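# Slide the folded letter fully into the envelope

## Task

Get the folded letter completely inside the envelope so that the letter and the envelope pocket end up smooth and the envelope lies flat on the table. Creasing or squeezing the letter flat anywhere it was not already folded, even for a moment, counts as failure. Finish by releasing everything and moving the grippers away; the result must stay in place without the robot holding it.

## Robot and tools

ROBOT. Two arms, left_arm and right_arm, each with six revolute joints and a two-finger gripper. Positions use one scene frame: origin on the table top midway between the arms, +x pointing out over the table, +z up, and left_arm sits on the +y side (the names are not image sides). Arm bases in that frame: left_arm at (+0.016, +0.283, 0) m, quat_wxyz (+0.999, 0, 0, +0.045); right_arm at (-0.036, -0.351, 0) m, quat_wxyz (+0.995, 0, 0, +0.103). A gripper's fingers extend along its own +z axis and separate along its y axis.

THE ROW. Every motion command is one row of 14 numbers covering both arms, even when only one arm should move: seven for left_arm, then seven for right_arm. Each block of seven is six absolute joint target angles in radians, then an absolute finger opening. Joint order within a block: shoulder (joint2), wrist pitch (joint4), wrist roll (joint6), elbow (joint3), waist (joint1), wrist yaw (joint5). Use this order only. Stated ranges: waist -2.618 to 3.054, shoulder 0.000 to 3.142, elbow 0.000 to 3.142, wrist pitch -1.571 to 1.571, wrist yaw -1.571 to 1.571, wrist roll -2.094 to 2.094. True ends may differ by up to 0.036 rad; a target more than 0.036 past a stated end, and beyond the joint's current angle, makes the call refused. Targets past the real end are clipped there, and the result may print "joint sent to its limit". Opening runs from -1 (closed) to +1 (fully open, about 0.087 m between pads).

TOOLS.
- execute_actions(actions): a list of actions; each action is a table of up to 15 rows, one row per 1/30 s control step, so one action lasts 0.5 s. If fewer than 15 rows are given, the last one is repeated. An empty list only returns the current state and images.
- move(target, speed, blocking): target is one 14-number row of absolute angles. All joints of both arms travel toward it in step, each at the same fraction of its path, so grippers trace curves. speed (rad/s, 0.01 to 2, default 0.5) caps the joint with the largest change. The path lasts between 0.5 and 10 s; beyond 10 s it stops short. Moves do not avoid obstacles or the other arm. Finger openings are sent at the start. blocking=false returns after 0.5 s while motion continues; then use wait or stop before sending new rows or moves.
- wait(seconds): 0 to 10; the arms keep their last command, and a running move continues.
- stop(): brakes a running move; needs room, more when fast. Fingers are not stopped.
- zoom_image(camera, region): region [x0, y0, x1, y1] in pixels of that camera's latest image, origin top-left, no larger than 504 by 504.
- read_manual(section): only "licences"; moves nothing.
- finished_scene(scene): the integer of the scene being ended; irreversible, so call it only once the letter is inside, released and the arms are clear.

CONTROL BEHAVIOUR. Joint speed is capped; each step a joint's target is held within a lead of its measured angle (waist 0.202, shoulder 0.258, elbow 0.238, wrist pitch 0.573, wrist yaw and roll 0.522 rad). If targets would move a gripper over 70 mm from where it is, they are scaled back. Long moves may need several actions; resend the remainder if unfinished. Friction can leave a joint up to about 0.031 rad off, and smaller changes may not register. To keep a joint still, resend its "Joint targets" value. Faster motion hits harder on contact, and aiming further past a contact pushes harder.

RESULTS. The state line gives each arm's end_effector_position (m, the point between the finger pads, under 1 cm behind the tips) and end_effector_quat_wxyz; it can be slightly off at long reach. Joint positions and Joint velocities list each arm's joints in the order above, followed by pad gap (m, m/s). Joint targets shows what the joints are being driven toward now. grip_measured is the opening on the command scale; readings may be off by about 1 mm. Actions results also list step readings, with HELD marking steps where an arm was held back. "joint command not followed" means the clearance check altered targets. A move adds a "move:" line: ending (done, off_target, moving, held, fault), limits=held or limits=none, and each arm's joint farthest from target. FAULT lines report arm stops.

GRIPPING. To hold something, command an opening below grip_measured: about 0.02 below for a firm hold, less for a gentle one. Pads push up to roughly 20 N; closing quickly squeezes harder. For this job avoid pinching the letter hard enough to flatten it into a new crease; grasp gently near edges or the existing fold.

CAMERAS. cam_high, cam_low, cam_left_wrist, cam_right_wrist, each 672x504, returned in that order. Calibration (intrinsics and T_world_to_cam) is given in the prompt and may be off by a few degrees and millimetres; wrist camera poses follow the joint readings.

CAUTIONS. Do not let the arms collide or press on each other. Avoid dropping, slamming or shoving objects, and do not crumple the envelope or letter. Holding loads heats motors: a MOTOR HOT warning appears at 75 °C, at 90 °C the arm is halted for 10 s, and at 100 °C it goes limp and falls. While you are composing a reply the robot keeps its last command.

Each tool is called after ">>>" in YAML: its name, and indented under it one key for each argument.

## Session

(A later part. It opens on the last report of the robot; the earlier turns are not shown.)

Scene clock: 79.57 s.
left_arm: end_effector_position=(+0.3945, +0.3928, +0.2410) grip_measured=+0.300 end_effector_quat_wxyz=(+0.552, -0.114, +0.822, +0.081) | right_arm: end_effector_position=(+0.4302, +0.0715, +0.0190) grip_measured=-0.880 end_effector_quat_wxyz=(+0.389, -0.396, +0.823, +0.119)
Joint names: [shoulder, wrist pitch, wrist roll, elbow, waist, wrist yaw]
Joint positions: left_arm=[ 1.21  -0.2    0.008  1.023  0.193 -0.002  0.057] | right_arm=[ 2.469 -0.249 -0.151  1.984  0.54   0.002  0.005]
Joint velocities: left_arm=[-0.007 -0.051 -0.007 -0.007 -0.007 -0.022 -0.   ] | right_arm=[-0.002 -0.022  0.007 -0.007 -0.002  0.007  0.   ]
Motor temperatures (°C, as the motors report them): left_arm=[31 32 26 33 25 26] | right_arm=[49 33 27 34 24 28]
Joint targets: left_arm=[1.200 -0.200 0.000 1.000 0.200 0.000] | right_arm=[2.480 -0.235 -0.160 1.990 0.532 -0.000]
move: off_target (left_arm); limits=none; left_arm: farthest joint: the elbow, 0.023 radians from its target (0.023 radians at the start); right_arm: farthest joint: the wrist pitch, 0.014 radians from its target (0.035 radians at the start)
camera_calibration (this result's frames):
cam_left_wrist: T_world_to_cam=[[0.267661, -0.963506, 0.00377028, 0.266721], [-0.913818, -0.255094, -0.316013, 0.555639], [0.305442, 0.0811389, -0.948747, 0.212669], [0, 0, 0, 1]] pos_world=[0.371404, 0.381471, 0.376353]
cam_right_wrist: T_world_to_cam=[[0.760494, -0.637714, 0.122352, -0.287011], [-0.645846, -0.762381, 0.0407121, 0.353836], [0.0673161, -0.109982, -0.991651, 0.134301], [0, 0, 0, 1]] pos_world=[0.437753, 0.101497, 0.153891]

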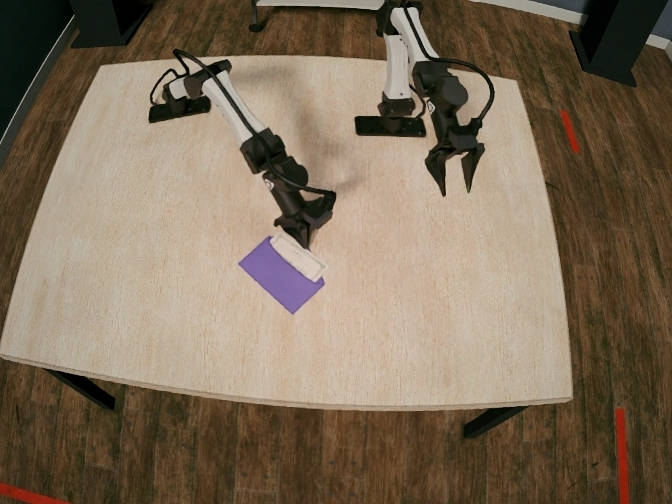

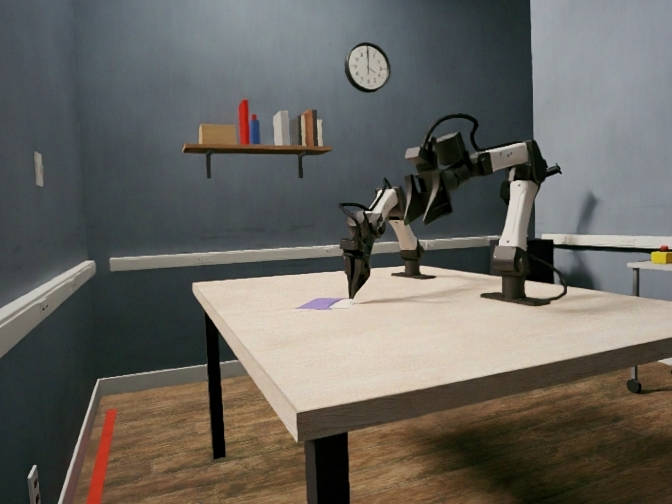

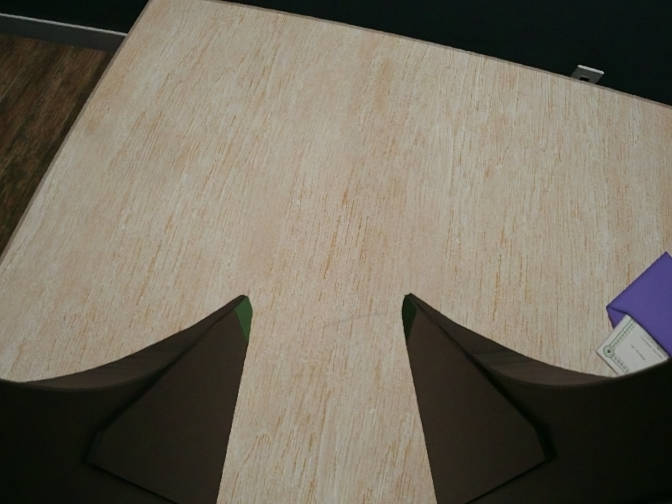

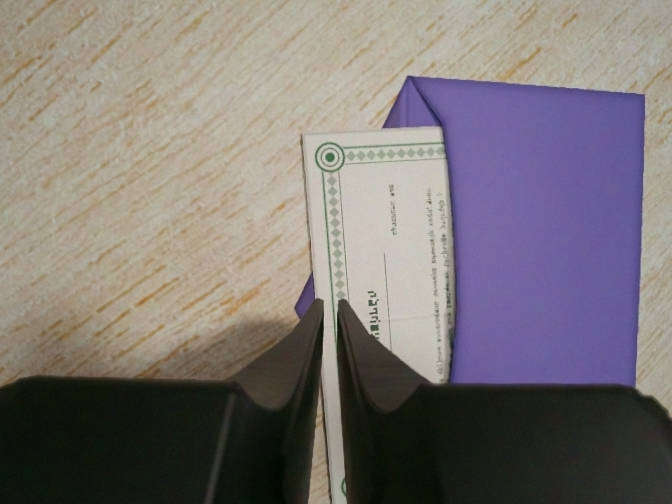

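>>> move:
  target: [1.2,-0.2,0.0,1.0,0.2,0,0.3,2.535,-0.245,-0.16,1.99,0.532,0,-0.8]
  speed: 0.05

>>> execute_actions:
  actions:
    - [[1.2,-0.2,0.0,1.0,0.2,0,0.3,2.535,-0.245,-0.13,1.99,0.53,0,-0.72]]
    - [[1.2,-0.2,0.0,1.0,0.2,0,0.3,2.535,-0.245,-0.11,1.99,0.526,0,-0.64]]

Scene clock: 81.27 s.
left_arm: end_effector_position=(+0.3945, +0.3928, +0.2410) grip_measured=+0.300 end_effector_quat_wxyz=(+0.552, -0.114, +0.822, +0.081) | right_arm: end_effector_position=(+0.4300, +0.0713, +0.0057) grip_measured=-0.800 end_effector_quat_wxyz=(+0.383, -0.398, +0.826, +0.117)
Joint names: [shoulder, wrist pitch, wrist roll, elbow, waist, wrist yaw]
Joint positions: left_arm=[ 1.21  -0.2    0.008  1.023  0.193 -0.002  0.057] | right_arm=[ 2.494 -0.237 -0.151  1.984  0.54   0.002  0.009]
Joint velocities: left_arm=[-0.012 -0.022 -0.022  0.022 -0.007 -0.066  0.   ] | right_arm=[-0.017  0.007  0.022  0.002  0.002  0.007  0.   ]
Motor temperatures (°C, as the motors report them): left_arm=[31 32 26 33 25 26] | right_arm=[49 33 27 34 24 28]
Joint targets: left_arm=[1.200 -0.200 -0.000 1.000 0.200 -0.000] | right_arm=[2.535 -0.245 -0.160 1.990 0.532 -0.000]
move: off_target (left_arm, right_arm); limits=none; left_arm: farthest joint: the elbow, 0.023 radians from its target (0.023 radians at the start); right_arm: farthest joint: the shoulder, 0.041 radians from its target (0.066 radians at the start)
camera_calibration (this result's frames):
cam_left_wrist: T_world_to_cam=[[0.267661, -0.963506, 0.00377028, 0.266721], [-0.913818, -0.255094, -0.316013, 0.555639], [0.305442, 0.0811389, -0.948747, 0.212669], [0, 0, 0, 1]] pos_world=[0.371404, 0.381471, 0.376353]
cam_right_wrist: T_world_to_cam=[[0.762003, -0.636136, 0.121173, -0.286123], [-0.644992, -0.76225, 0.0543978, 0.353618], [0.0577599, -0.119607, -0.99114, 0.12583], [0, 0, 0, 1]] pos_world=[0.43884, 0.102582, 0.140149]

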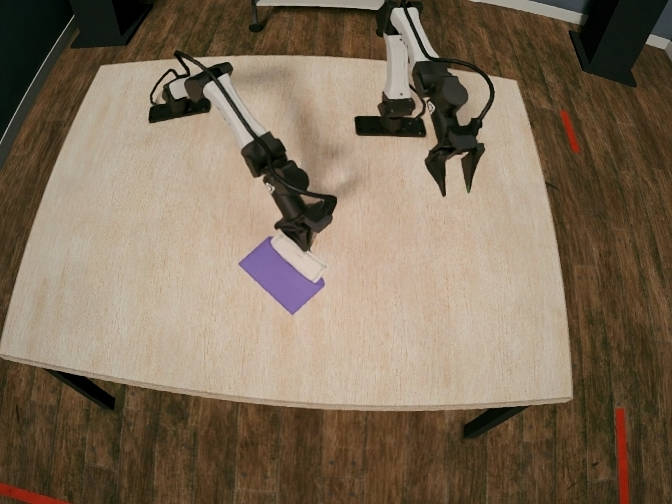

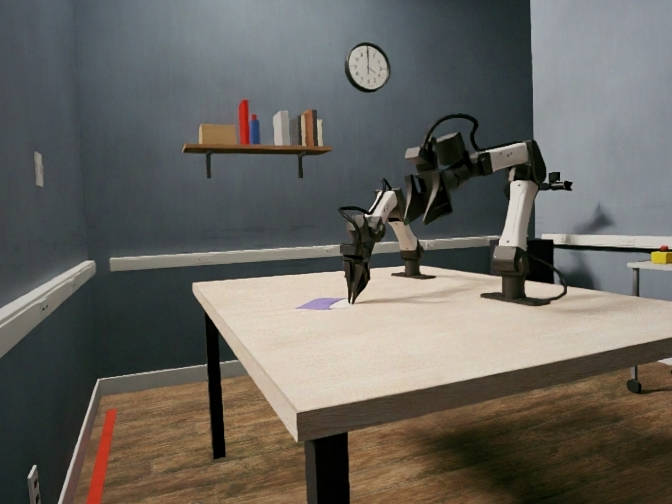

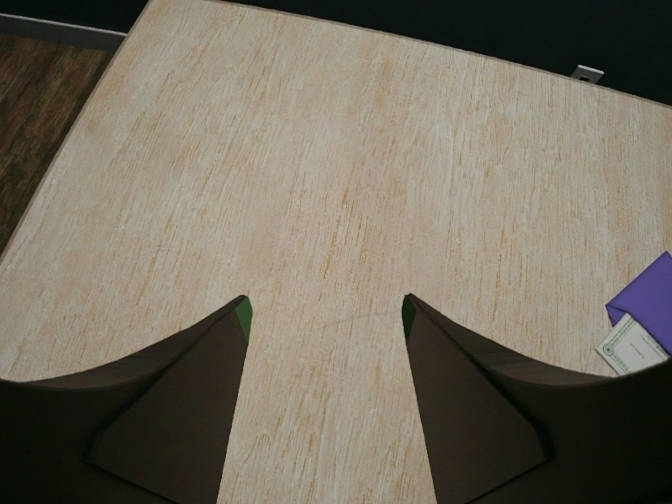

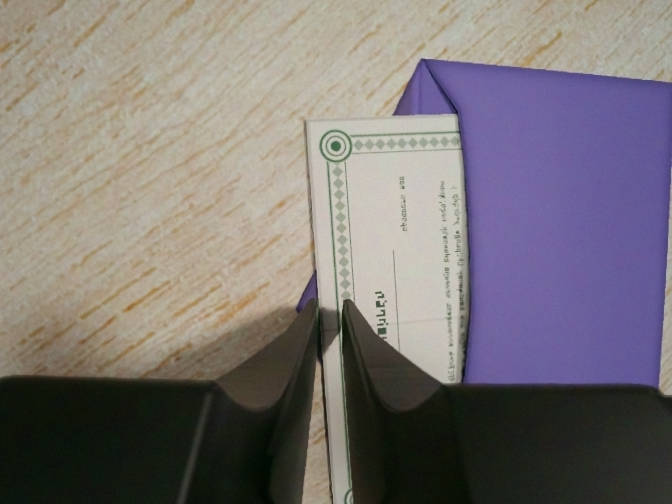

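Scene clock: 82.27 s.
left_arm: end_effector_position=(+0.3945, +0.3928, +0.2410) grip_measured=+0.300 end_effector_quat_wxyz=(+0.552, -0.114, +0.822, +0.081) | right_arm: end_effector_position=(+0.4318, +0.0704, +0.0062) grip_measured=-0.640 end_effector_quat_wxyz=(+0.383, -0.382, +0.832, +0.122)
Joint names: [shoulder, wrist pitch, wrist roll, elbow, waist, wrist yaw]
Joint positions: left_arm=[ 1.21  -0.2    0.008  1.023  0.193 -0.002  0.057] | right_arm=[ 2.494 -0.233 -0.12   1.984  0.535  0.002  0.016]
Joint velocities: left_arm=[ 0.012 -0.022 -0.081 -0.017 -0.007  0.007 -0.001] | right_arm=[ 0.002 -0.066 -0.007  0.002 -0.012  0.037 -0.   ]
Motor temperatures (°C, as the motors report them): left_arm=[31 33 26 33 25 26] | right_arm=[49 33 27 34 24 28]
Joint targets: left_arm=[1.200 -0.200 -0.000 1.000 0.200 0.000] | right_arm=[2.535 -0.245 -0.110 1.990 0.526 -0.000]
Step readings (joint positions; steps 1 to 15: 1st action; 16 to 30: 2nd action):
0: left_arm=[1.210 -0.200 0.008 1.023 0.193 -0.002] | right_arm=[2.494 -0.237 -0.151 1.984 0.540 0.002]
1: left_arm=[1.210 -0.200 0.008 1.023 0.193 -0.002] | right_arm=[2.494 -0.236 -0.150 1.984 0.540 0.003]
2: left_arm=[1.210 -0.200 0.008 1.023 0.193 -0.002] | right_arm=[2.494 -0.235 -0.149 1.984 0.539 0.003]
4: left_arm=[1.210 -0.200 0.008 1.023 0.193 -0.002] | right_arm=[2.494 -0.235 -0.144 1.984 0.538 0.003]
8: left_arm=[1.210 -0.200 0.008 1.023 0.193 -0.002] | right_arm=[2.494 -0.235 -0.142 1.984 0.538 0.003]
15: left_arm=[1.210 -0.200 0.008 1.023 0.193 -0.002] | right_arm=[2.494 -0.235 -0.141 1.984 0.538 0.003]
16: left_arm=[1.210 -0.200 0.008 1.023 0.193 -0.002] | right_arm=[2.494 -0.234 -0.138 1.984 0.538 0.003]
17: left_arm=[1.210 -0.200 0.008 1.023 0.193 -0.002] | right_arm=[2.494 -0.234 -0.135 1.984 0.537 0.003]
19: left_arm=[1.210 -0.200 0.008 1.023 0.193 -0.002] | right_arm=[2.494 -0.233 -0.128 1.984 0.536 0.002]
23: left_arm=[1.210 -0.200 0.008 1.023 0.193 -0.002] | right_arm=[2.494 -0.233 -0.123 1.984 0.536 0.002]
30: Joint positions above
camera_calibration (this result's frames):
cam_left_wrist: T_world_to_cam=[[0.267661, -0.963506, 0.00377028, 0.266721], [-0.913818, -0.255094, -0.316013, 0.555639], [0.305442, 0.0811389, -0.948747, 0.212669], [0, 0, 0, 1]] pos_world=[0.371404, 0.381471, 0.376353]
cam_right_wrist: T_world_to_cam=[[0.74628, -0.658273, 0.098705, -0.279574], [-0.664286, -0.745962, 0.0475868, 0.361274], [0.042305, -0.101081, -0.993978, 0.131527], [0, 0, 0, 1]] pos_world=[0.443065, 0.0987557, 0.141139]

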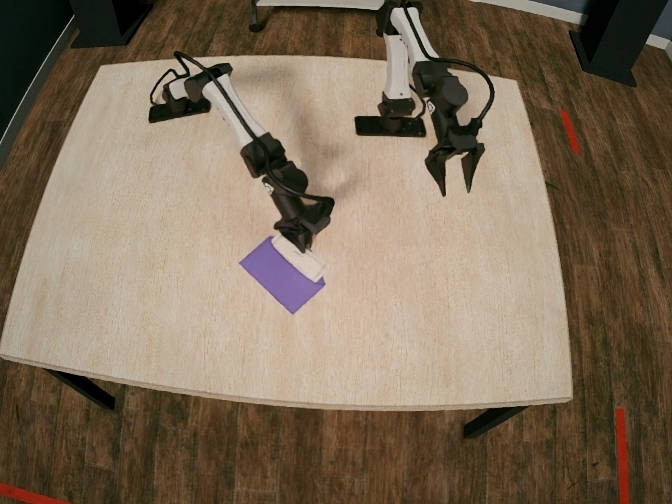

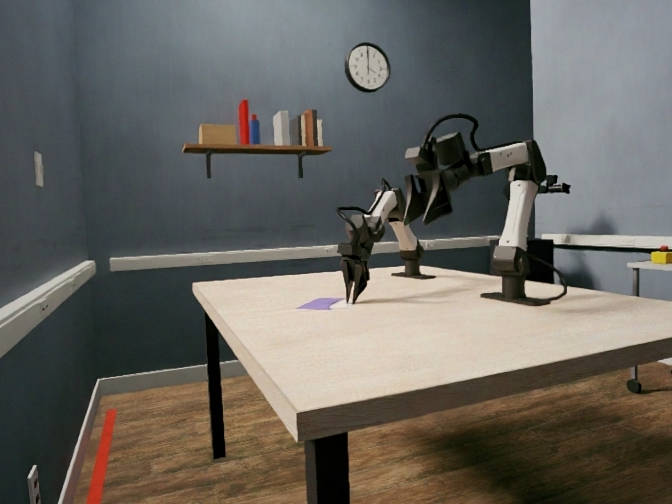

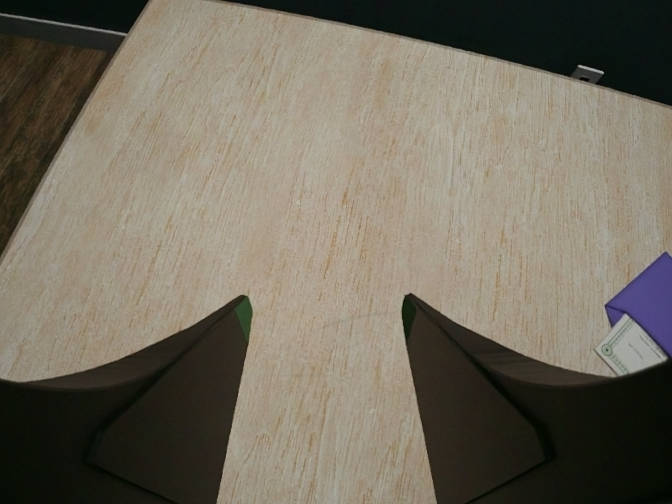

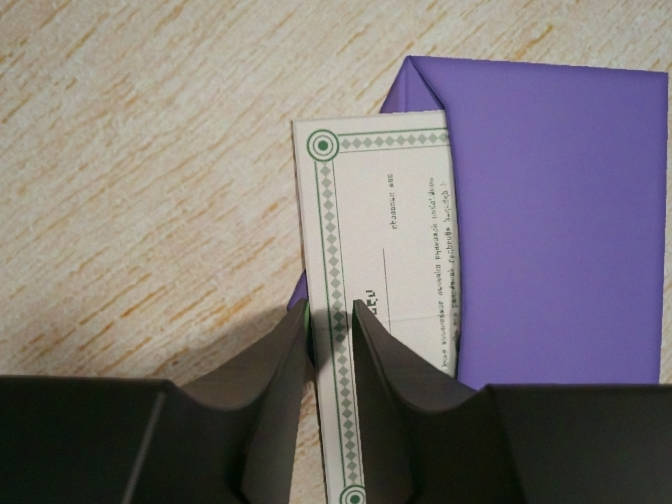

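Flap held; reduce tilt so the other finger touches.

>>> execute_actions:
  actions:
    - [[1.2,-0.2,0.0,1.0,0.2,0,0.3,2.535,-0.245,-0.05,1.99,0.523,0,-0.64]]
    - [[1.2,-0.2,0.0,1.0,0.2,0,0.3,2.535,-0.245,-0.04,1.99,0.52,0,-0.56]]
    - [[1.2,-0.2,0.0,1.0,0.2,0,0.3,2.535,-0.245,-0.03,1.99,0.517,0,-0.48]]

Scene clock: 83.90 s.
left_arm: end_effector_position=(+0.3945, +0.3928, +0.2410) grip_measured=+0.300 end_effector_quat_wxyz=(+0.552, -0.114, +0.822, +0.081) | right_arm: end_effector_position=(+0.4334, +0.0691, +0.0058) grip_measured=-0.480 end_effector_quat_wxyz=(+0.379, -0.344, +0.848, +0.137)
Joint names: [shoulder, wrist pitch, wrist roll, elbow, waist, wrist yaw]
Joint positions: left_arm=[ 1.21  -0.2    0.008  1.023  0.193 -0.002  0.057] | right_arm=[ 2.495 -0.23  -0.039  1.984  0.527  0.001  0.023]
Joint velocities: left_arm=[-0.017  0.022  0.007  0.007 -0.002 -0.081 -0.001] | right_arm=[ 0.007  0.022 -0.007  0.012  0.002 -0.022 -0.   ]
Motor temperatures (°C, as the motors report them): left_arm=[31 33 26 33 25 26] | right_arm=[49 33 27 34 24 28]
Joint targets: left_arm=[1.200 -0.200 -0.000 1.000 0.200 -0.000] | right_arm=[2.535 -0.245 -0.030 1.990 0.517 -0.000]
Step readings (joint positions; steps 1 to 15: 1st action; 16 to 30: 2nd action; 31 to 45: 3rd action):
0: left_arm=[1.210 -0.200 0.008 1.023 0.193 -0.002] | right_arm=[2.494 -0.233 -0.119 1.984 0.535 0.002]
1: left_arm=[1.210 -0.200 0.008 1.023 0.193 -0.002] | right_arm=[2.494 -0.233 -0.111 1.984 0.535 0.002]
2: left_arm=[1.210 -0.200 0.008 1.023 0.193 -0.002] | right_arm=[2.495 -0.233 -0.101 1.984 0.534 0.002]
4: left_arm=[1.210 -0.200 0.008 1.023 0.193 -0.002] | right_arm=[2.495 -0.233 -0.085 1.984 0.533 0.002]
8: left_arm=[1.210 -0.200 0.008 1.023 0.193 -0.002] | right_arm=[2.495 -0.232 -0.069 1.984 0.532 0.002]
15: left_arm=[1.210 -0.200 0.008 1.023 0.193 -0.002] | right_arm=[2.495 -0.232 -0.061 1.984 0.531 0.002]
16: left_arm=[1.210 -0.200 0.008 1.023 0.193 -0.002] | right_arm=[2.495 -0.231 -0.060 1.984 0.531 0.002]
17: left_arm=[1.210 -0.200 0.008 1.023 0.193 -0.002] | right_arm=[2.495 -0.231 -0.058 1.984 0.530 0.002]
19: left_arm=[1.210 -0.200 0.008 1.023 0.193 -0.002] | right_arm=[2.495 -0.231 -0.053 1.984 0.529 0.002]
23: left_arm=[1.210 -0.200 0.008 1.023 0.193 -0.002] | right_arm=[2.495 -0.231 -0.051 1.984 0.529 0.002]
30: left_arm=[1.210 -0.200 0.008 1.023 0.193 -0.002] | right_arm=[2.495 -0.231 -0.050 1.984 0.529 0.002]
31: left_arm=[1.210 -0.200 0.008 1.023 0.193 -0.002] | right_arm=[2.495 -0.230 -0.049 1.984 0.529 0.002]
32: left_arm=[1.210 -0.200 0.008 1.023 0.193 -0.002] | right_arm=[2.495 -0.230 -0.047 1.984 0.528 0.002]
34: left_arm=[1.210 -0.200 0.008 1.023 0.193 -0.002] | right_arm=[2.495 -0.230 -0.042 1.984 0.527 0.001]
38: left_arm=[1.210 -0.200 0.008 1.023 0.193 -0.002] | right_arm=[2.495 -0.230 -0.040 1.984 0.527 0.001]
45: Joint positions above
camera_calibration (this result's frames):
cam_left_wrist: T_world_to_cam=[[0.267661, -0.963506, 0.00377028, 0.266721], [-0.913818, -0.255094, -0.316013, 0.555639], [0.305442, 0.0811389, -0.948747, 0.212669], [0, 0, 0, 1]] pos_world=[0.371404, 0.381471, 0.376353]
cam_right_wrist: T_world_to_cam=[[0.705993, -0.707137, 0.0391243, -0.260402], [-0.708218, -0.704823, 0.0406444, 0.377665], [-0.00116541, -0.0564032, -0.998407, 0.146746], [0, 0, 0, 1]] pos_world=[0.451483, 0.0903241, 0.14135]

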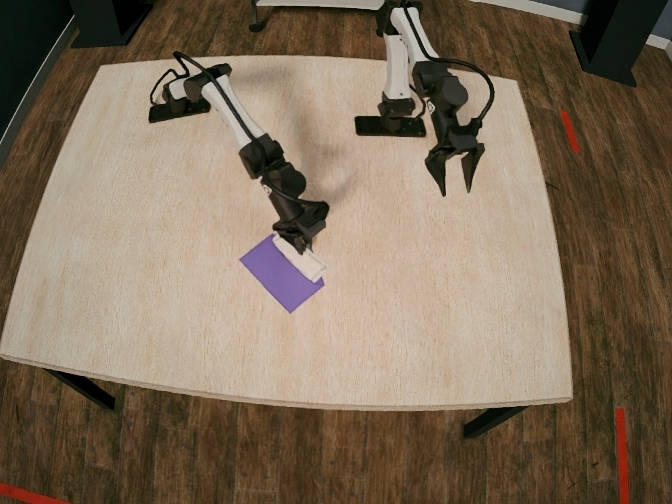

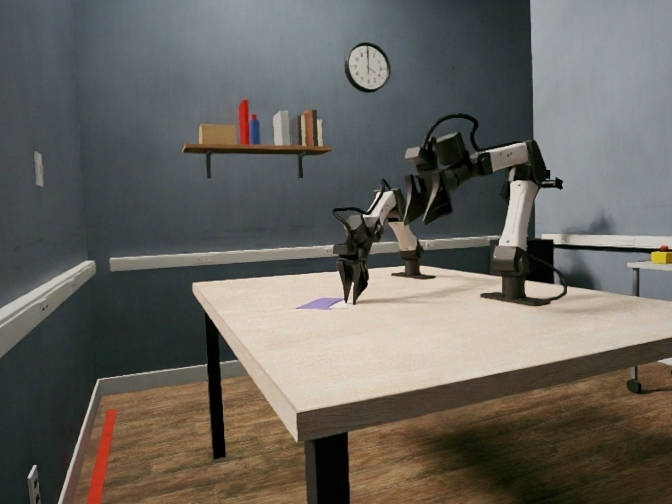

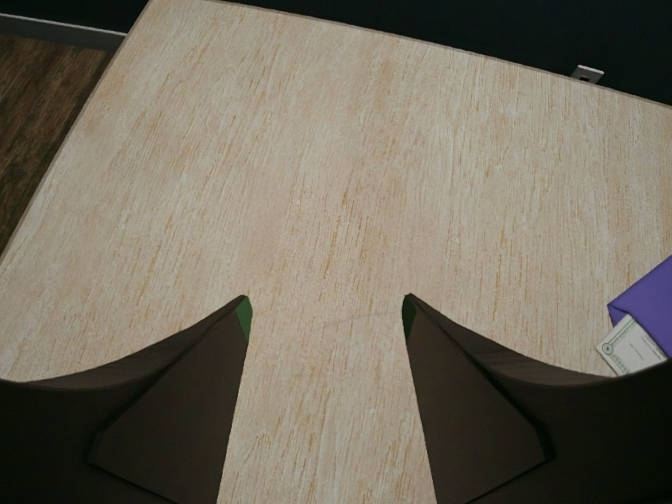

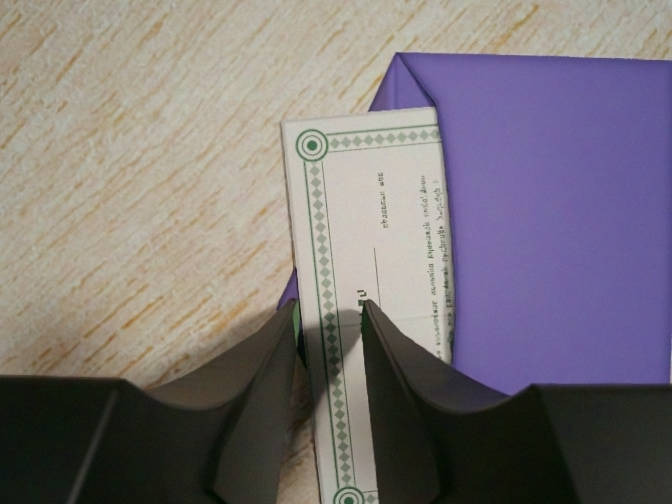

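>>> execute_actions:
  actions:
    - [[1.2,-0.2,0.0,1.0,0.2,0,0.3,2.535,-0.245,0.0,1.99,0.515,0,-0.48]]
    - [[1.2,-0.2,0.0,1.0,0.2,0,0.3,2.535,-0.245,0.0,1.99,0.512,0,-0.4]]
    - [[1.2,-0.2,0.0,1.0,0.2,0,0.3,2.535,-0.245,0.005,1.99,0.509,0,-0.32]]

Scene clock: 85.53 s.
left_arm: end_effector_position=(+0.3945, +0.3928, +0.2410) grip_measured=+0.300 end_effector_quat_wxyz=(+0.552, -0.114, +0.822, +0.081) | right_arm: end_effector_position=(+0.4345, +0.0679, +0.0058) grip_measured=-0.320 end_effector_quat_wxyz=(+0.377, -0.327, +0.855, +0.142)
Joint names: [shoulder, wrist pitch, wrist roll, elbow, waist, wrist yaw]
Joint positions: left_arm=[ 1.21  -0.2    0.008  1.023  0.193 -0.002  0.057] | right_arm=[ 2.495 -0.23  -0.003  1.984  0.522  0.001  0.03 ]
Joint velocities: left_arm=[ 0.002  0.081  0.037  0.007  0.002 -0.022  0.   ] | right_arm=[ 0.002  0.037 -0.037  0.007 -0.002 -0.081 -0.   ]
Motor temperatures (°C, as the motors report them): left_arm=[31 33 26 33 25 26] | right_arm=[50 33 27 34 24 28]
Joint targets: left_arm=[1.200 -0.200 0.000 1.000 0.200 -0.000] | right_arm=[2.535 -0.245 0.005 1.990 0.509 0.000]
Step readings (joint positions; steps 1 to 15: 1st action; 16 to 30: 2nd action; 31 to 45: 3rd action):
0: left_arm=[1.210 -0.200 0.008 1.023 0.193 -0.002] | right_arm=[2.495 -0.230 -0.039 1.984 0.527 0.001]
1: left_arm=[1.210 -0.200 0.008 1.023 0.193 -0.002] | right_arm=[2.495 -0.230 -0.035 1.984 0.526 0.001]
2: left_arm=[1.210 -0.200 0.008 1.023 0.193 -0.002] | right_arm=[2.495 -0.230 -0.029 1.984 0.526 0.001]
4: left_arm=[1.210 -0.200 0.008 1.023 0.193 -0.002] | right_arm=[2.495 -0.230 -0.021 1.984 0.525 0.001]
8: left_arm=[1.210 -0.200 0.008 1.023 0.193 -0.002] | right_arm=[2.495 -0.230 -0.014 1.984 0.525 0.001]
15: left_arm=[1.210 -0.200 0.008 1.023 0.193 -0.002] | right_arm=[2.495 -0.230 -0.011 1.984 0.524 0.001]
16: left_arm=[1.210 -0.200 0.008 1.023 0.193 -0.002] | right_arm=[2.495 -0.230 -0.011 1.984 0.524 0.001]
17: left_arm=[1.210 -0.200 0.008 1.023 0.193 -0.002] | right_arm=[2.495 -0.230 -0.010 1.984 0.524 0.001]
19: left_arm=[1.210 -0.200 0.008 1.023 0.193 -0.002] | right_arm=[2.495 -0.230 -0.010 1.984 0.524 0.001]
23: left_arm=[1.210 -0.200 0.008 1.023 0.193 -0.002] | right_arm=[2.495 -0.230 -0.009 1.984 0.524 0.001]
30: left_arm=[1.210 -0.200 0.008 1.023 0.193 -0.002] | right_arm=[2.495 -0.230 -0.009 1.984 0.524 0.001]
31: left_arm=[1.210 -0.200 0.008 1.023 0.193 -0.002] | right_arm=[2.495 -0.230 -0.008 1.984 0.524 0.001]
32: left_arm=[1.210 -0.200 0.008 1.023 0.193 -0.002] | right_arm=[2.495 -0.230 -0.007 1.984 0.524 0.001]
34: left_arm=[1.210 -0.200 0.008 1.023 0.193 -0.002] | right_arm=[2.495 -0.230 -0.005 1.984 0.523 0.001]
38: left_arm=[1.210 -0.200 0.008 1.023 0.193 -0.002] | right_arm=[2.495 -0.230 -0.004 1.984 0.522 0.001]
45: Joint positions above
camera_calibration (this result's frames):
cam_left_wrist: T_world_to_cam=[[0.267661, -0.963506, 0.00377028, 0.266721], [-0.913818, -0.255094, -0.316013, 0.555639], [0.305442, 0.0811389, -0.948747, 0.212669], [0, 0, 0, 1]] pos_world=[0.371404, 0.381471, 0.376353]
cam_right_wrist: T_world_to_cam=[[0.685704, -0.727765, 0.0129838, -0.251675], [-0.727608, -0.68485, 0.0395981, 0.38463], [-0.0199261, -0.0365997, -0.999131, 0.153464], [0, 0, 0, 1]] pos_world=[0.455492, 0.0858699, 0.141368]

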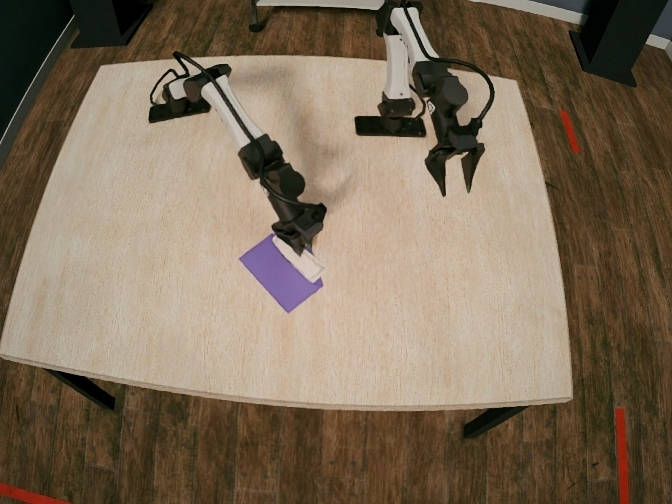

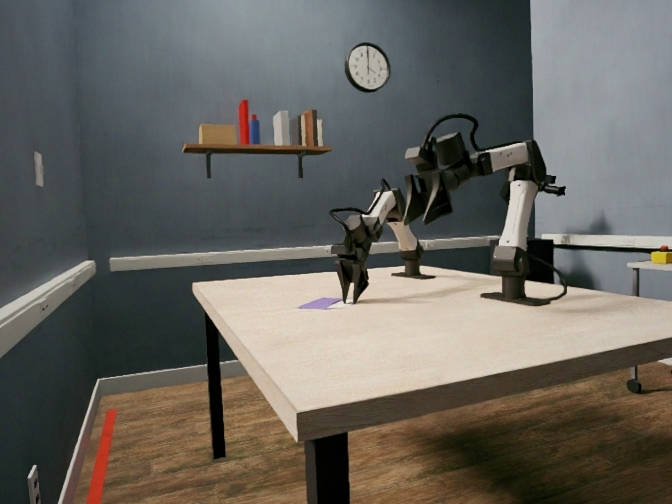

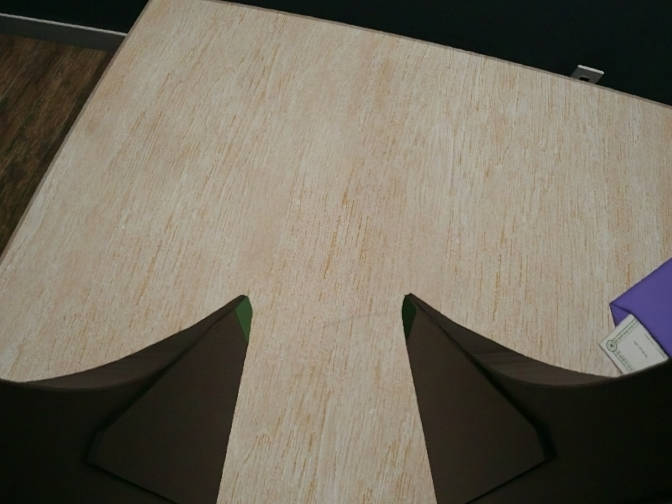

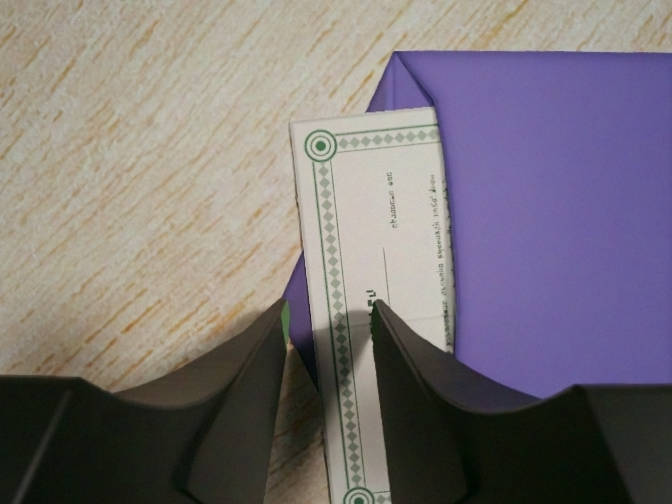

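>>> execute_actions:
  actions:
    - [[1.2,-0.2,0.0,1.0,0.2,0,0.3,2.46,-0.235,-0.005,1.99,0.52,0,-0.32]]
    - [[1.2,-0.2,0.0,1.0,0.2,0,0.3,2.46,-0.235,-0.025,1.99,0.52,0,-0.74]]
    - [[1.2,-0.2,0.0,1.0,0.2,0,0.3,2.51,-0.24,-0.025,1.99,0.52,0,-0.74]]
    - [[1.2,-0.2,0.0,1.0,0.2,0,0.3,2.54,-0.245,-0.02,1.99,0.512,0,-0.74]]
    - [[1.2,-0.2,0.0,1.0,0.2,0,0.3,2.54,-0.245,-0.02,1.99,0.507,0,-0.66]]
    - [[1.2,-0.2,0.0,1.0,0.2,0,0.3,2.54,-0.245,-0.02,1.99,0.504,0,-0.58]]

Scene clock: 88.70 s.
left_arm: end_effector_position=(+0.3945, +0.3928, +0.2410) grip_measured=+0.300 end_effector_quat_wxyz=(+0.552, -0.114, +0.822, +0.081) | right_arm: end_effector_position=(+0.4375, +0.0670, +0.0053) grip_measured=-0.580 end_effector_quat_wxyz=(+0.381, -0.331, +0.852, +0.141)
Joint names: [shoulder, wrist pitch, wrist roll, elbow, waist, wrist yaw]
Joint positions: left_arm=[ 1.21  -0.2    0.008  1.023  0.193 -0.002  0.057] | right_arm=[ 2.499 -0.221 -0.016  1.986  0.518 -0.001  0.018]
Joint velocities: left_arm=[-0.012 -0.022  0.022 -0.012 -0.002 -0.051 -0.   ] | right_arm=[-0.007  0.022  0.051 -0.012 -0.017 -0.022 -0.   ]
Motor temperatures (°C, as the motors report them): left_arm=[31 33 26 33 25 26] | right_arm=[50 33 27 34 24 28]
Joint targets: left_arm=[1.200 -0.200 0.000 1.000 0.200 -0.000] | right_arm=[2.540 -0.245 -0.020 1.990 0.504 0.000]
Step readings (joint positions; steps 1 to 15: 1st action; 16 to 30: 2nd action; 31 to 45: 3rd action; 46 to 60: 4th action; 61 to 75: 5th action; 76 to 90: 6th action):
0: left_arm=[1.210 -0.200 0.008 1.023 0.193 -0.002] | right_arm=[2.495 -0.230 -0.003 1.984 0.522 0.001]
1: left_arm=[1.210 -0.200 0.008 1.023 0.193 -0.002] | right_arm=[2.493 -0.229 -0.003 1.984 0.522 0.001]
2: left_arm=[1.210 -0.200 0.008 1.023 0.193 -0.002] | right_arm=[2.492 -0.231 -0.003 1.984 0.522 0.001]
4: left_arm=[1.210 -0.200 0.008 1.023 0.193 -0.002] | right_arm=[2.489 -0.231 -0.003 1.984 0.522 0.001]
8: left_arm=[1.210 -0.200 0.008 1.023 0.193 -0.002] | right_arm=[2.485 -0.231 -0.003 1.984 0.522 0.001]
15: left_arm=[1.210 -0.200 0.008 1.023 0.193 -0.002] | right_arm=[2.485 -0.231 -0.003 1.984 0.522 0.001]
16: left_arm=[1.210 -0.200 0.008 1.023 0.193 -0.002] | right_arm=[2.485 -0.231 -0.005 1.984 0.522 0.001]
17: left_arm=[1.210 -0.200 0.008 1.023 0.193 -0.002] | right_arm=[2.485 -0.231 -0.008 1.984 0.522 0.001]
19: left_arm=[1.210 -0.200 0.008 1.023 0.193 -0.002] | right_arm=[2.485 -0.231 -0.011 1.984 0.522 0.001]
23: left_arm=[1.210 -0.200 0.008 1.023 0.193 -0.002] | right_arm=[2.485 -0.231 -0.014 1.984 0.522 0.001]
30: left_arm=[1.210 -0.200 0.008 1.023 0.193 -0.002] | right_arm=[2.485 -0.231 -0.016 1.984 0.522 0.001]
31: left_arm=[1.210 -0.200 0.008 1.023 0.193 -0.002] | right_arm=[2.485 -0.232 -0.016 1.984 0.522 0.001]
32: left_arm=[1.210 -0.200 0.008 1.023 0.193 -0.002] | right_arm=[2.485 -0.233 -0.016 1.984 0.522 0.001]
34: left_arm=[1.210 -0.200 0.008 1.023 0.193 -0.002] | right_arm=[2.485 -0.234 -0.016 1.984 0.522 0.001]
38: left_arm=[1.210 -0.200 0.008 1.023 0.193 -0.002] | right_arm=[2.485 -0.235 -0.016 1.984 0.522 0.001]
45: left_arm=[1.210 -0.200 0.008 1.023 0.193 -0.002] | right_arm=[2.485 -0.236 -0.016 1.984 0.522 0.001]
46: left_arm=[1.210 -0.200 0.008 1.023 0.193 -0.002] | right_arm=[2.488 -0.235 -0.016 1.984 0.522 0.001]
47: left_arm=[1.210 -0.200 0.008 1.023 0.193 -0.002] | right_arm=[2.493 -0.234 -0.016 1.984 0.522 0.001]
49: left_arm=[1.210 -0.200 0.008 1.023 0.193 -0.002] | right_arm=[2.498 -0.226 -0.016 1.986 0.522 0.001]
53: left_arm=[1.210 -0.200 0.008 1.023 0.193 -0.002] | right_arm=[2.499 -0.222 -0.016 1.986 0.522 0.001]
60: left_arm=[1.210 -0.200 0.008 1.023 0.193 -0.002] | right_arm=[2.499 -0.222 -0.016 1.986 0.522 0.001]
61: left_arm=[1.210 -0.200 0.008 1.023 0.193 -0.002] | right_arm=[2.499 -0.222 -0.016 1.986 0.521 0.001]
62: left_arm=[1.210 -0.200 0.008 1.023 0.193 -0.002] | right_arm=[2.499 -0.221 -0.016 1.986 0.521 0.001]
64: left_arm=[1.210 -0.200 0.008 1.023 0.193 -0.002] | right_arm=[2.499 -0.221 -0.016 1.986 0.520 0.000]
68: left_arm=[1.210 -0.200 0.008 1.023 0.193 -0.002] | right_arm=[2.499 -0.221 -0.016 1.986 0.520 0.000]
75: left_arm=[1.210 -0.200 0.008 1.023 0.193 -0.002] | right_arm=[2.499 -0.221 -0.016 1.986 0.520 0.000]
76: left_arm=[1.210 -0.200 0.008 1.023 0.193 -0.002] | right_arm=[2.499 -0.221 -0.016 1.986 0.520 0.000]
77: left_arm=[1.210 -0.200 0.008 1.023 0.193 -0.002] | right_arm=[2.499 -0.221 -0.016 1.986 0.520 0.000]
79: left_arm=[1.210 -0.200 0.008 1.023 0.193 -0.002] | right_arm=[2.499 -0.221 -0.016 1.986 0.519 -0.000]
83: left_arm=[1.210 -0.200 0.008 1.023 0.193 -0.002] | right_arm=[2.499 -0.221 -0.016 1.986 0.518 -0.001]
90: Joint positions above
camera_calibration (this result's frames):
cam_left_wrist: T_world_to_cam=[[0.267661, -0.963506, 0.00377028, 0.266721], [-0.913818, -0.255094, -0.316013, 0.555639], [0.305442, 0.0811389, -0.948747, 0.212669], [0, 0, 0, 1]] pos_world=[0.371404, 0.381471, 0.376353]
cam_right_wrist: T_world_to_cam=[[0.689729, -0.72375, 0.0214626, -0.256456], [-0.724004, -0.688969, 0.0337685, 0.385024], [-0.00965288, -0.0388301, -0.999199, 0.148666], [0, 0, 0, 1]] pos_world=[0.457079, 0.0854328, 0.14105]

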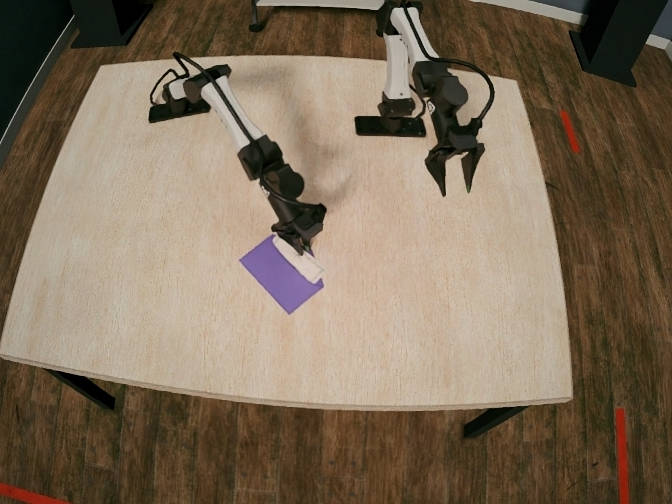

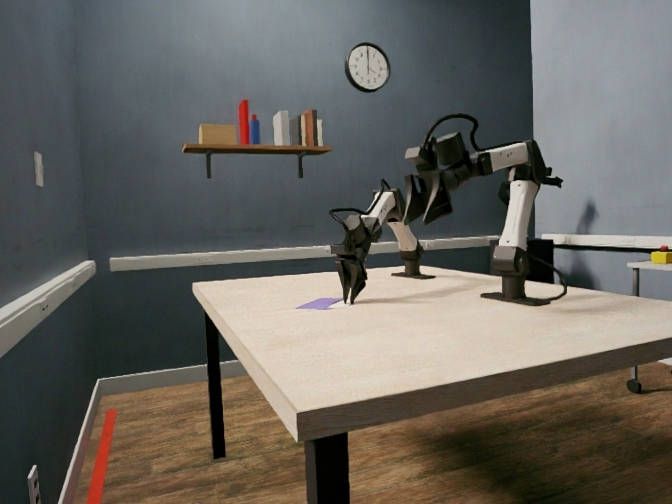

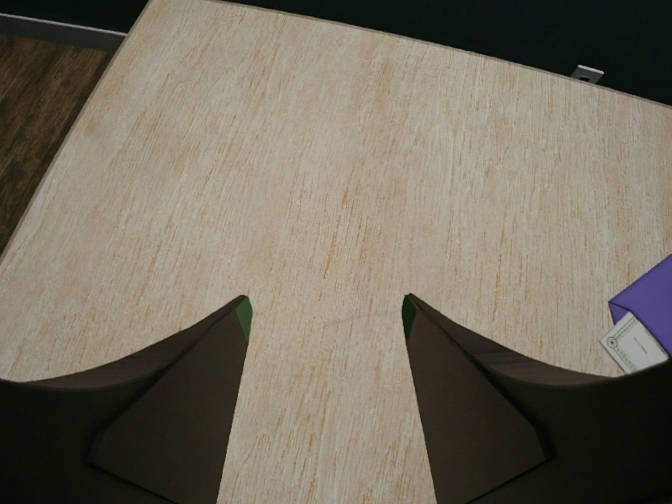

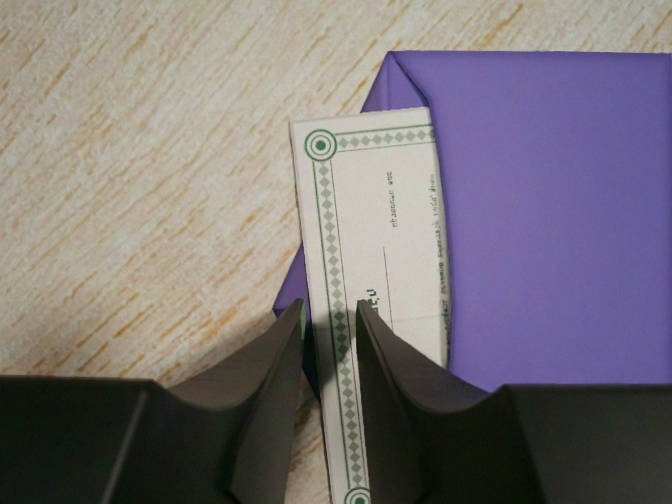

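Partial. Slightly less tilt.

>>> execute_actions:
  actions:
    - [[1.2,-0.2,0.0,1.0,0.2,0,0.3,2.54,-0.245,0.0,1.99,0.502,0,-0.58]]
    - [[1.2,-0.2,0.0,1.0,0.2,0,0.3,2.54,-0.245,0.0,1.99,0.498,0,-0.5]]
    - [[1.2,-0.2,0.0,1.0,0.2,0,0.3,2.54,-0.245,0.0,1.99,0.495,0,-0.42]]
    - [[1.2,-0.2,0.0,1.0,0.2,0,0.3,2.54,-0.245,0.0,1.99,0.492,0,-0.34]]
    - [[1.2,-0.2,0.0,1.0,0.2,0,0.3,2.54,-0.245,0.0,1.99,0.489,0,-0.26]]

Scene clock: 91.33 s.
left_arm: end_effector_position=(+0.3945, +0.3928, +0.2410) grip_measured=+0.300 end_effector_quat_wxyz=(+0.552, -0.114, +0.822, +0.081) | right_arm: end_effector_position=(+0.4426, +0.0612, +0.0053) grip_measured=-0.260 end_effector_quat_wxyz=(+0.381, -0.321, +0.856, +0.140)
Joint names: [shoulder, wrist pitch, wrist roll, elbow, waist, wrist yaw]
Joint positions: left_arm=[ 1.21  -0.2    0.008  1.023  0.193 -0.002  0.057] | right_arm=[ 2.499 -0.221 -0.007  1.986  0.505 -0.001  0.032]
Joint velocities: left_arm=[-0.002  0.095  0.051 -0.007  0.002 -0.007 -0.001] | right_arm=[-0.007  0.007 -0.051 -0.002  0.022 -0.007 -0.   ]
Motor temperatures (°C, as the motors report them): left_arm=[31 33 26 33 25 26] | right_arm=[51 33 27 35 24 28]
Joint targets: left_arm=[1.200 -0.200 -0.000 1.000 0.200 -0.000] | right_arm=[2.540 -0.245 0.000 1.990 0.489 -0.000]
Step readings (joint positions; steps 1 to 15: 1st action; 16 to 30: 2nd action; 31 to 45: 3rd action; 46 to 60: 4th action; 61 to 75: 5th action):
0: left_arm=[1.210 -0.200 0.008 1.023 0.193 -0.002] | right_arm=[2.499 -0.221 -0.016 1.986 0.518 -0.001]
1: left_arm=[1.210 -0.200 0.008 1.023 0.193 -0.002] | right_arm=[2.499 -0.221 -0.015 1.986 0.518 -0.001]
2: left_arm=[1.210 -0.200 0.008 1.023 0.193 -0.002] | right_arm=[2.499 -0.221 -0.014 1.986 0.518 -0.001]
4: left_arm=[1.210 -0.200 0.008 1.023 0.193 -0.002] | right_arm=[2.499 -0.221 -0.011 1.986 0.517 -0.001]
8: left_arm=[1.210 -0.200 0.008 1.023 0.193 -0.002] | right_arm=[2.499 -0.221 -0.008 1.986 0.516 -0.001]
15: left_arm=[1.210 -0.200 0.008 1.023 0.193 -0.002] | right_arm=[2.499 -0.221 -0.008 1.986 0.516 -0.001]
16: left_arm=[1.210 -0.200 0.008 1.023 0.193 -0.002] | right_arm=[2.499 -0.221 -0.008 1.986 0.516 -0.001]
17: left_arm=[1.210 -0.200 0.008 1.023 0.193 -0.002] | right_arm=[2.499 -0.221 -0.008 1.986 0.516 -0.001]
19: left_arm=[1.210 -0.200 0.008 1.023 0.193 -0.002] | right_arm=[2.499 -0.221 -0.007 1.986 0.514 -0.001]
23: left_arm=[1.210 -0.200 0.008 1.023 0.193 -0.002] | right_arm=[2.499 -0.221 -0.007 1.986 0.512 -0.001]
30: left_arm=[1.210 -0.200 0.008 1.023 0.193 -0.002] | right_arm=[2.499 -0.221 -0.007 1.986 0.512 -0.001]
31: left_arm=[1.210 -0.200 0.008 1.023 0.193 -0.002] | right_arm=[2.499 -0.221 -0.007 1.986 0.512 -0.001]
32: left_arm=[1.210 -0.200 0.008 1.023 0.193 -0.002] | right_arm=[2.499 -0.221 -0.007 1.986 0.512 -0.001]
34: left_arm=[1.210 -0.200 0.008 1.023 0.193 -0.002] | right_arm=[2.499 -0.221 -0.007 1.986 0.512 -0.001]
38: left_arm=[1.210 -0.200 0.008 1.023 0.193 -0.002] | right_arm=[2.499 -0.221 -0.007 1.986 0.512 -0.001]
45: left_arm=[1.210 -0.200 0.008 1.023 0.193 -0.002] | right_arm=[2.499 -0.221 -0.007 1.986 0.512 -0.001]
46: left_arm=[1.210 -0.200 0.008 1.023 0.193 -0.002] | right_arm=[2.499 -0.221 -0.007 1.986 0.511 -0.001]
47: left_arm=[1.210 -0.200 0.008 1.023 0.193 -0.002] | right_arm=[2.499 -0.221 -0.007 1.986 0.511 -0.001]
49: left_arm=[1.210 -0.200 0.008 1.023 0.193 -0.002] | right_arm=[2.499 -0.221 -0.007 1.986 0.509 -0.001]
53: left_arm=[1.210 -0.200 0.008 1.023 0.193 -0.002] | right_arm=[2.499 -0.221 -0.007 1.986 0.505 -0.001]
60: left_arm=[1.210 -0.200 0.008 1.023 0.193 -0.002] | right_arm=[2.499 -0.221 -0.007 1.986 0.505 -0.001]
61: left_arm=[1.210 -0.200 0.008 1.023 0.193 -0.002] | right_arm=[2.499 -0.221 -0.007 1.986 0.505 -0.001]
62: left_arm=[1.210 -0.200 0.008 1.023 0.193 -0.002] | right_arm=[2.499 -0.221 -0.007 1.986 0.505 -0.001]
64: left_arm=[1.210 -0.200 0.008 1.023 0.193 -0.002] | right_arm=[2.499 -0.221 -0.007 1.986 0.505 -0.001]
68: left_arm=[1.210 -0.200 0.008 1.023 0.193 -0.002] | right_arm=[2.499 -0.221 -0.007 1.986 0.505 -0.001]
75: Joint positions above
camera_calibration (this result's frames):
cam_left_wrist: T_world_to_cam=[[0.267661, -0.963506, 0.00377028, 0.266721], [-0.913818, -0.255094, -0.316013, 0.555639], [0.305442, 0.0811389, -0.948747, 0.212669], [0, 0, 0, 1]] pos_world=[0.371404, 0.381471, 0.376353]
cam_right_wrist: T_world_to_cam=[[0.676064, -0.736702, 0.01442, -0.25731], [-0.736691, -0.675397, 0.0335378, 0.389471], [-0.0149681, -0.0332967, -0.999333, 0.1505], [0, 0, 0, 1]] pos_world=[0.46313, 0.0784982, 0.141049]

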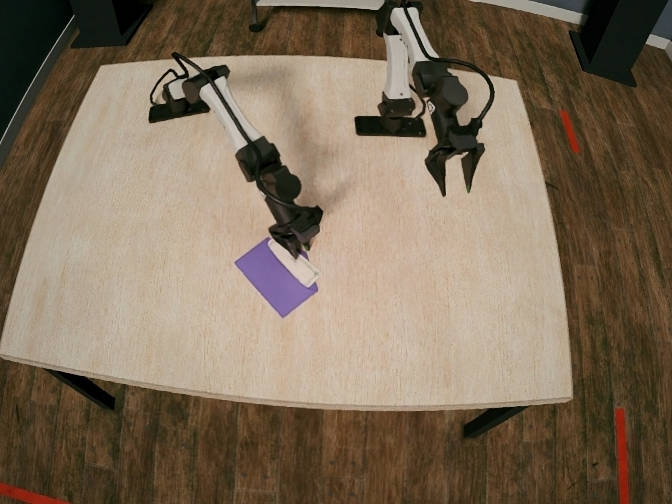

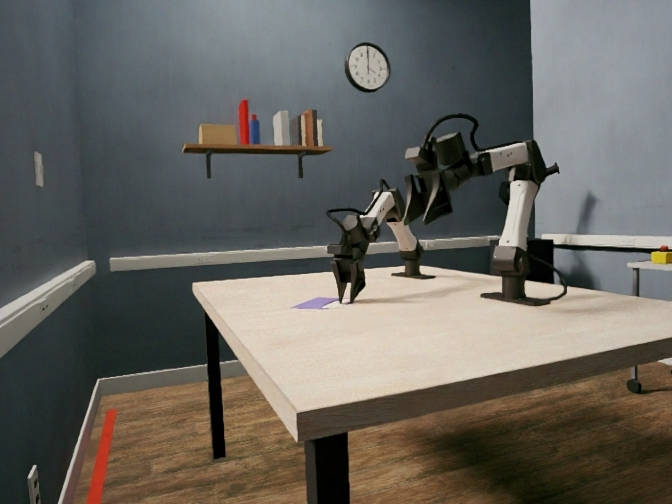

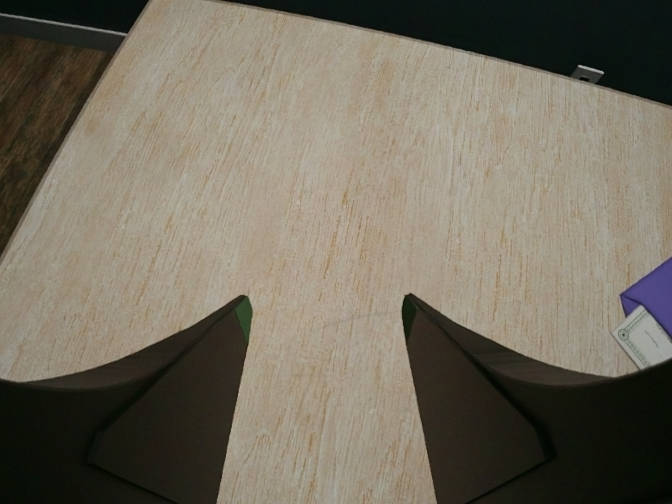

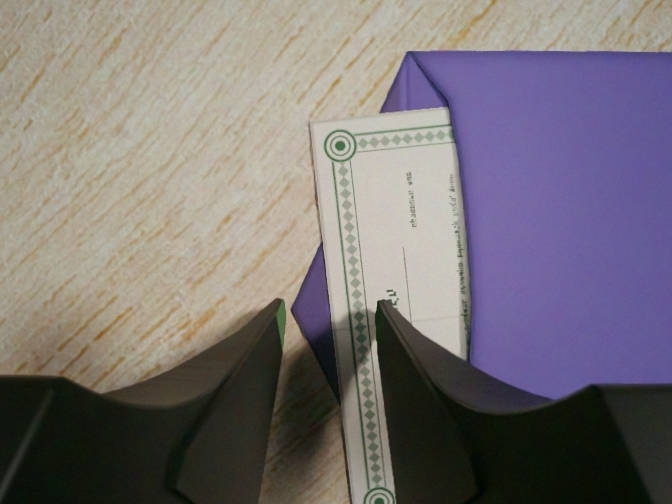

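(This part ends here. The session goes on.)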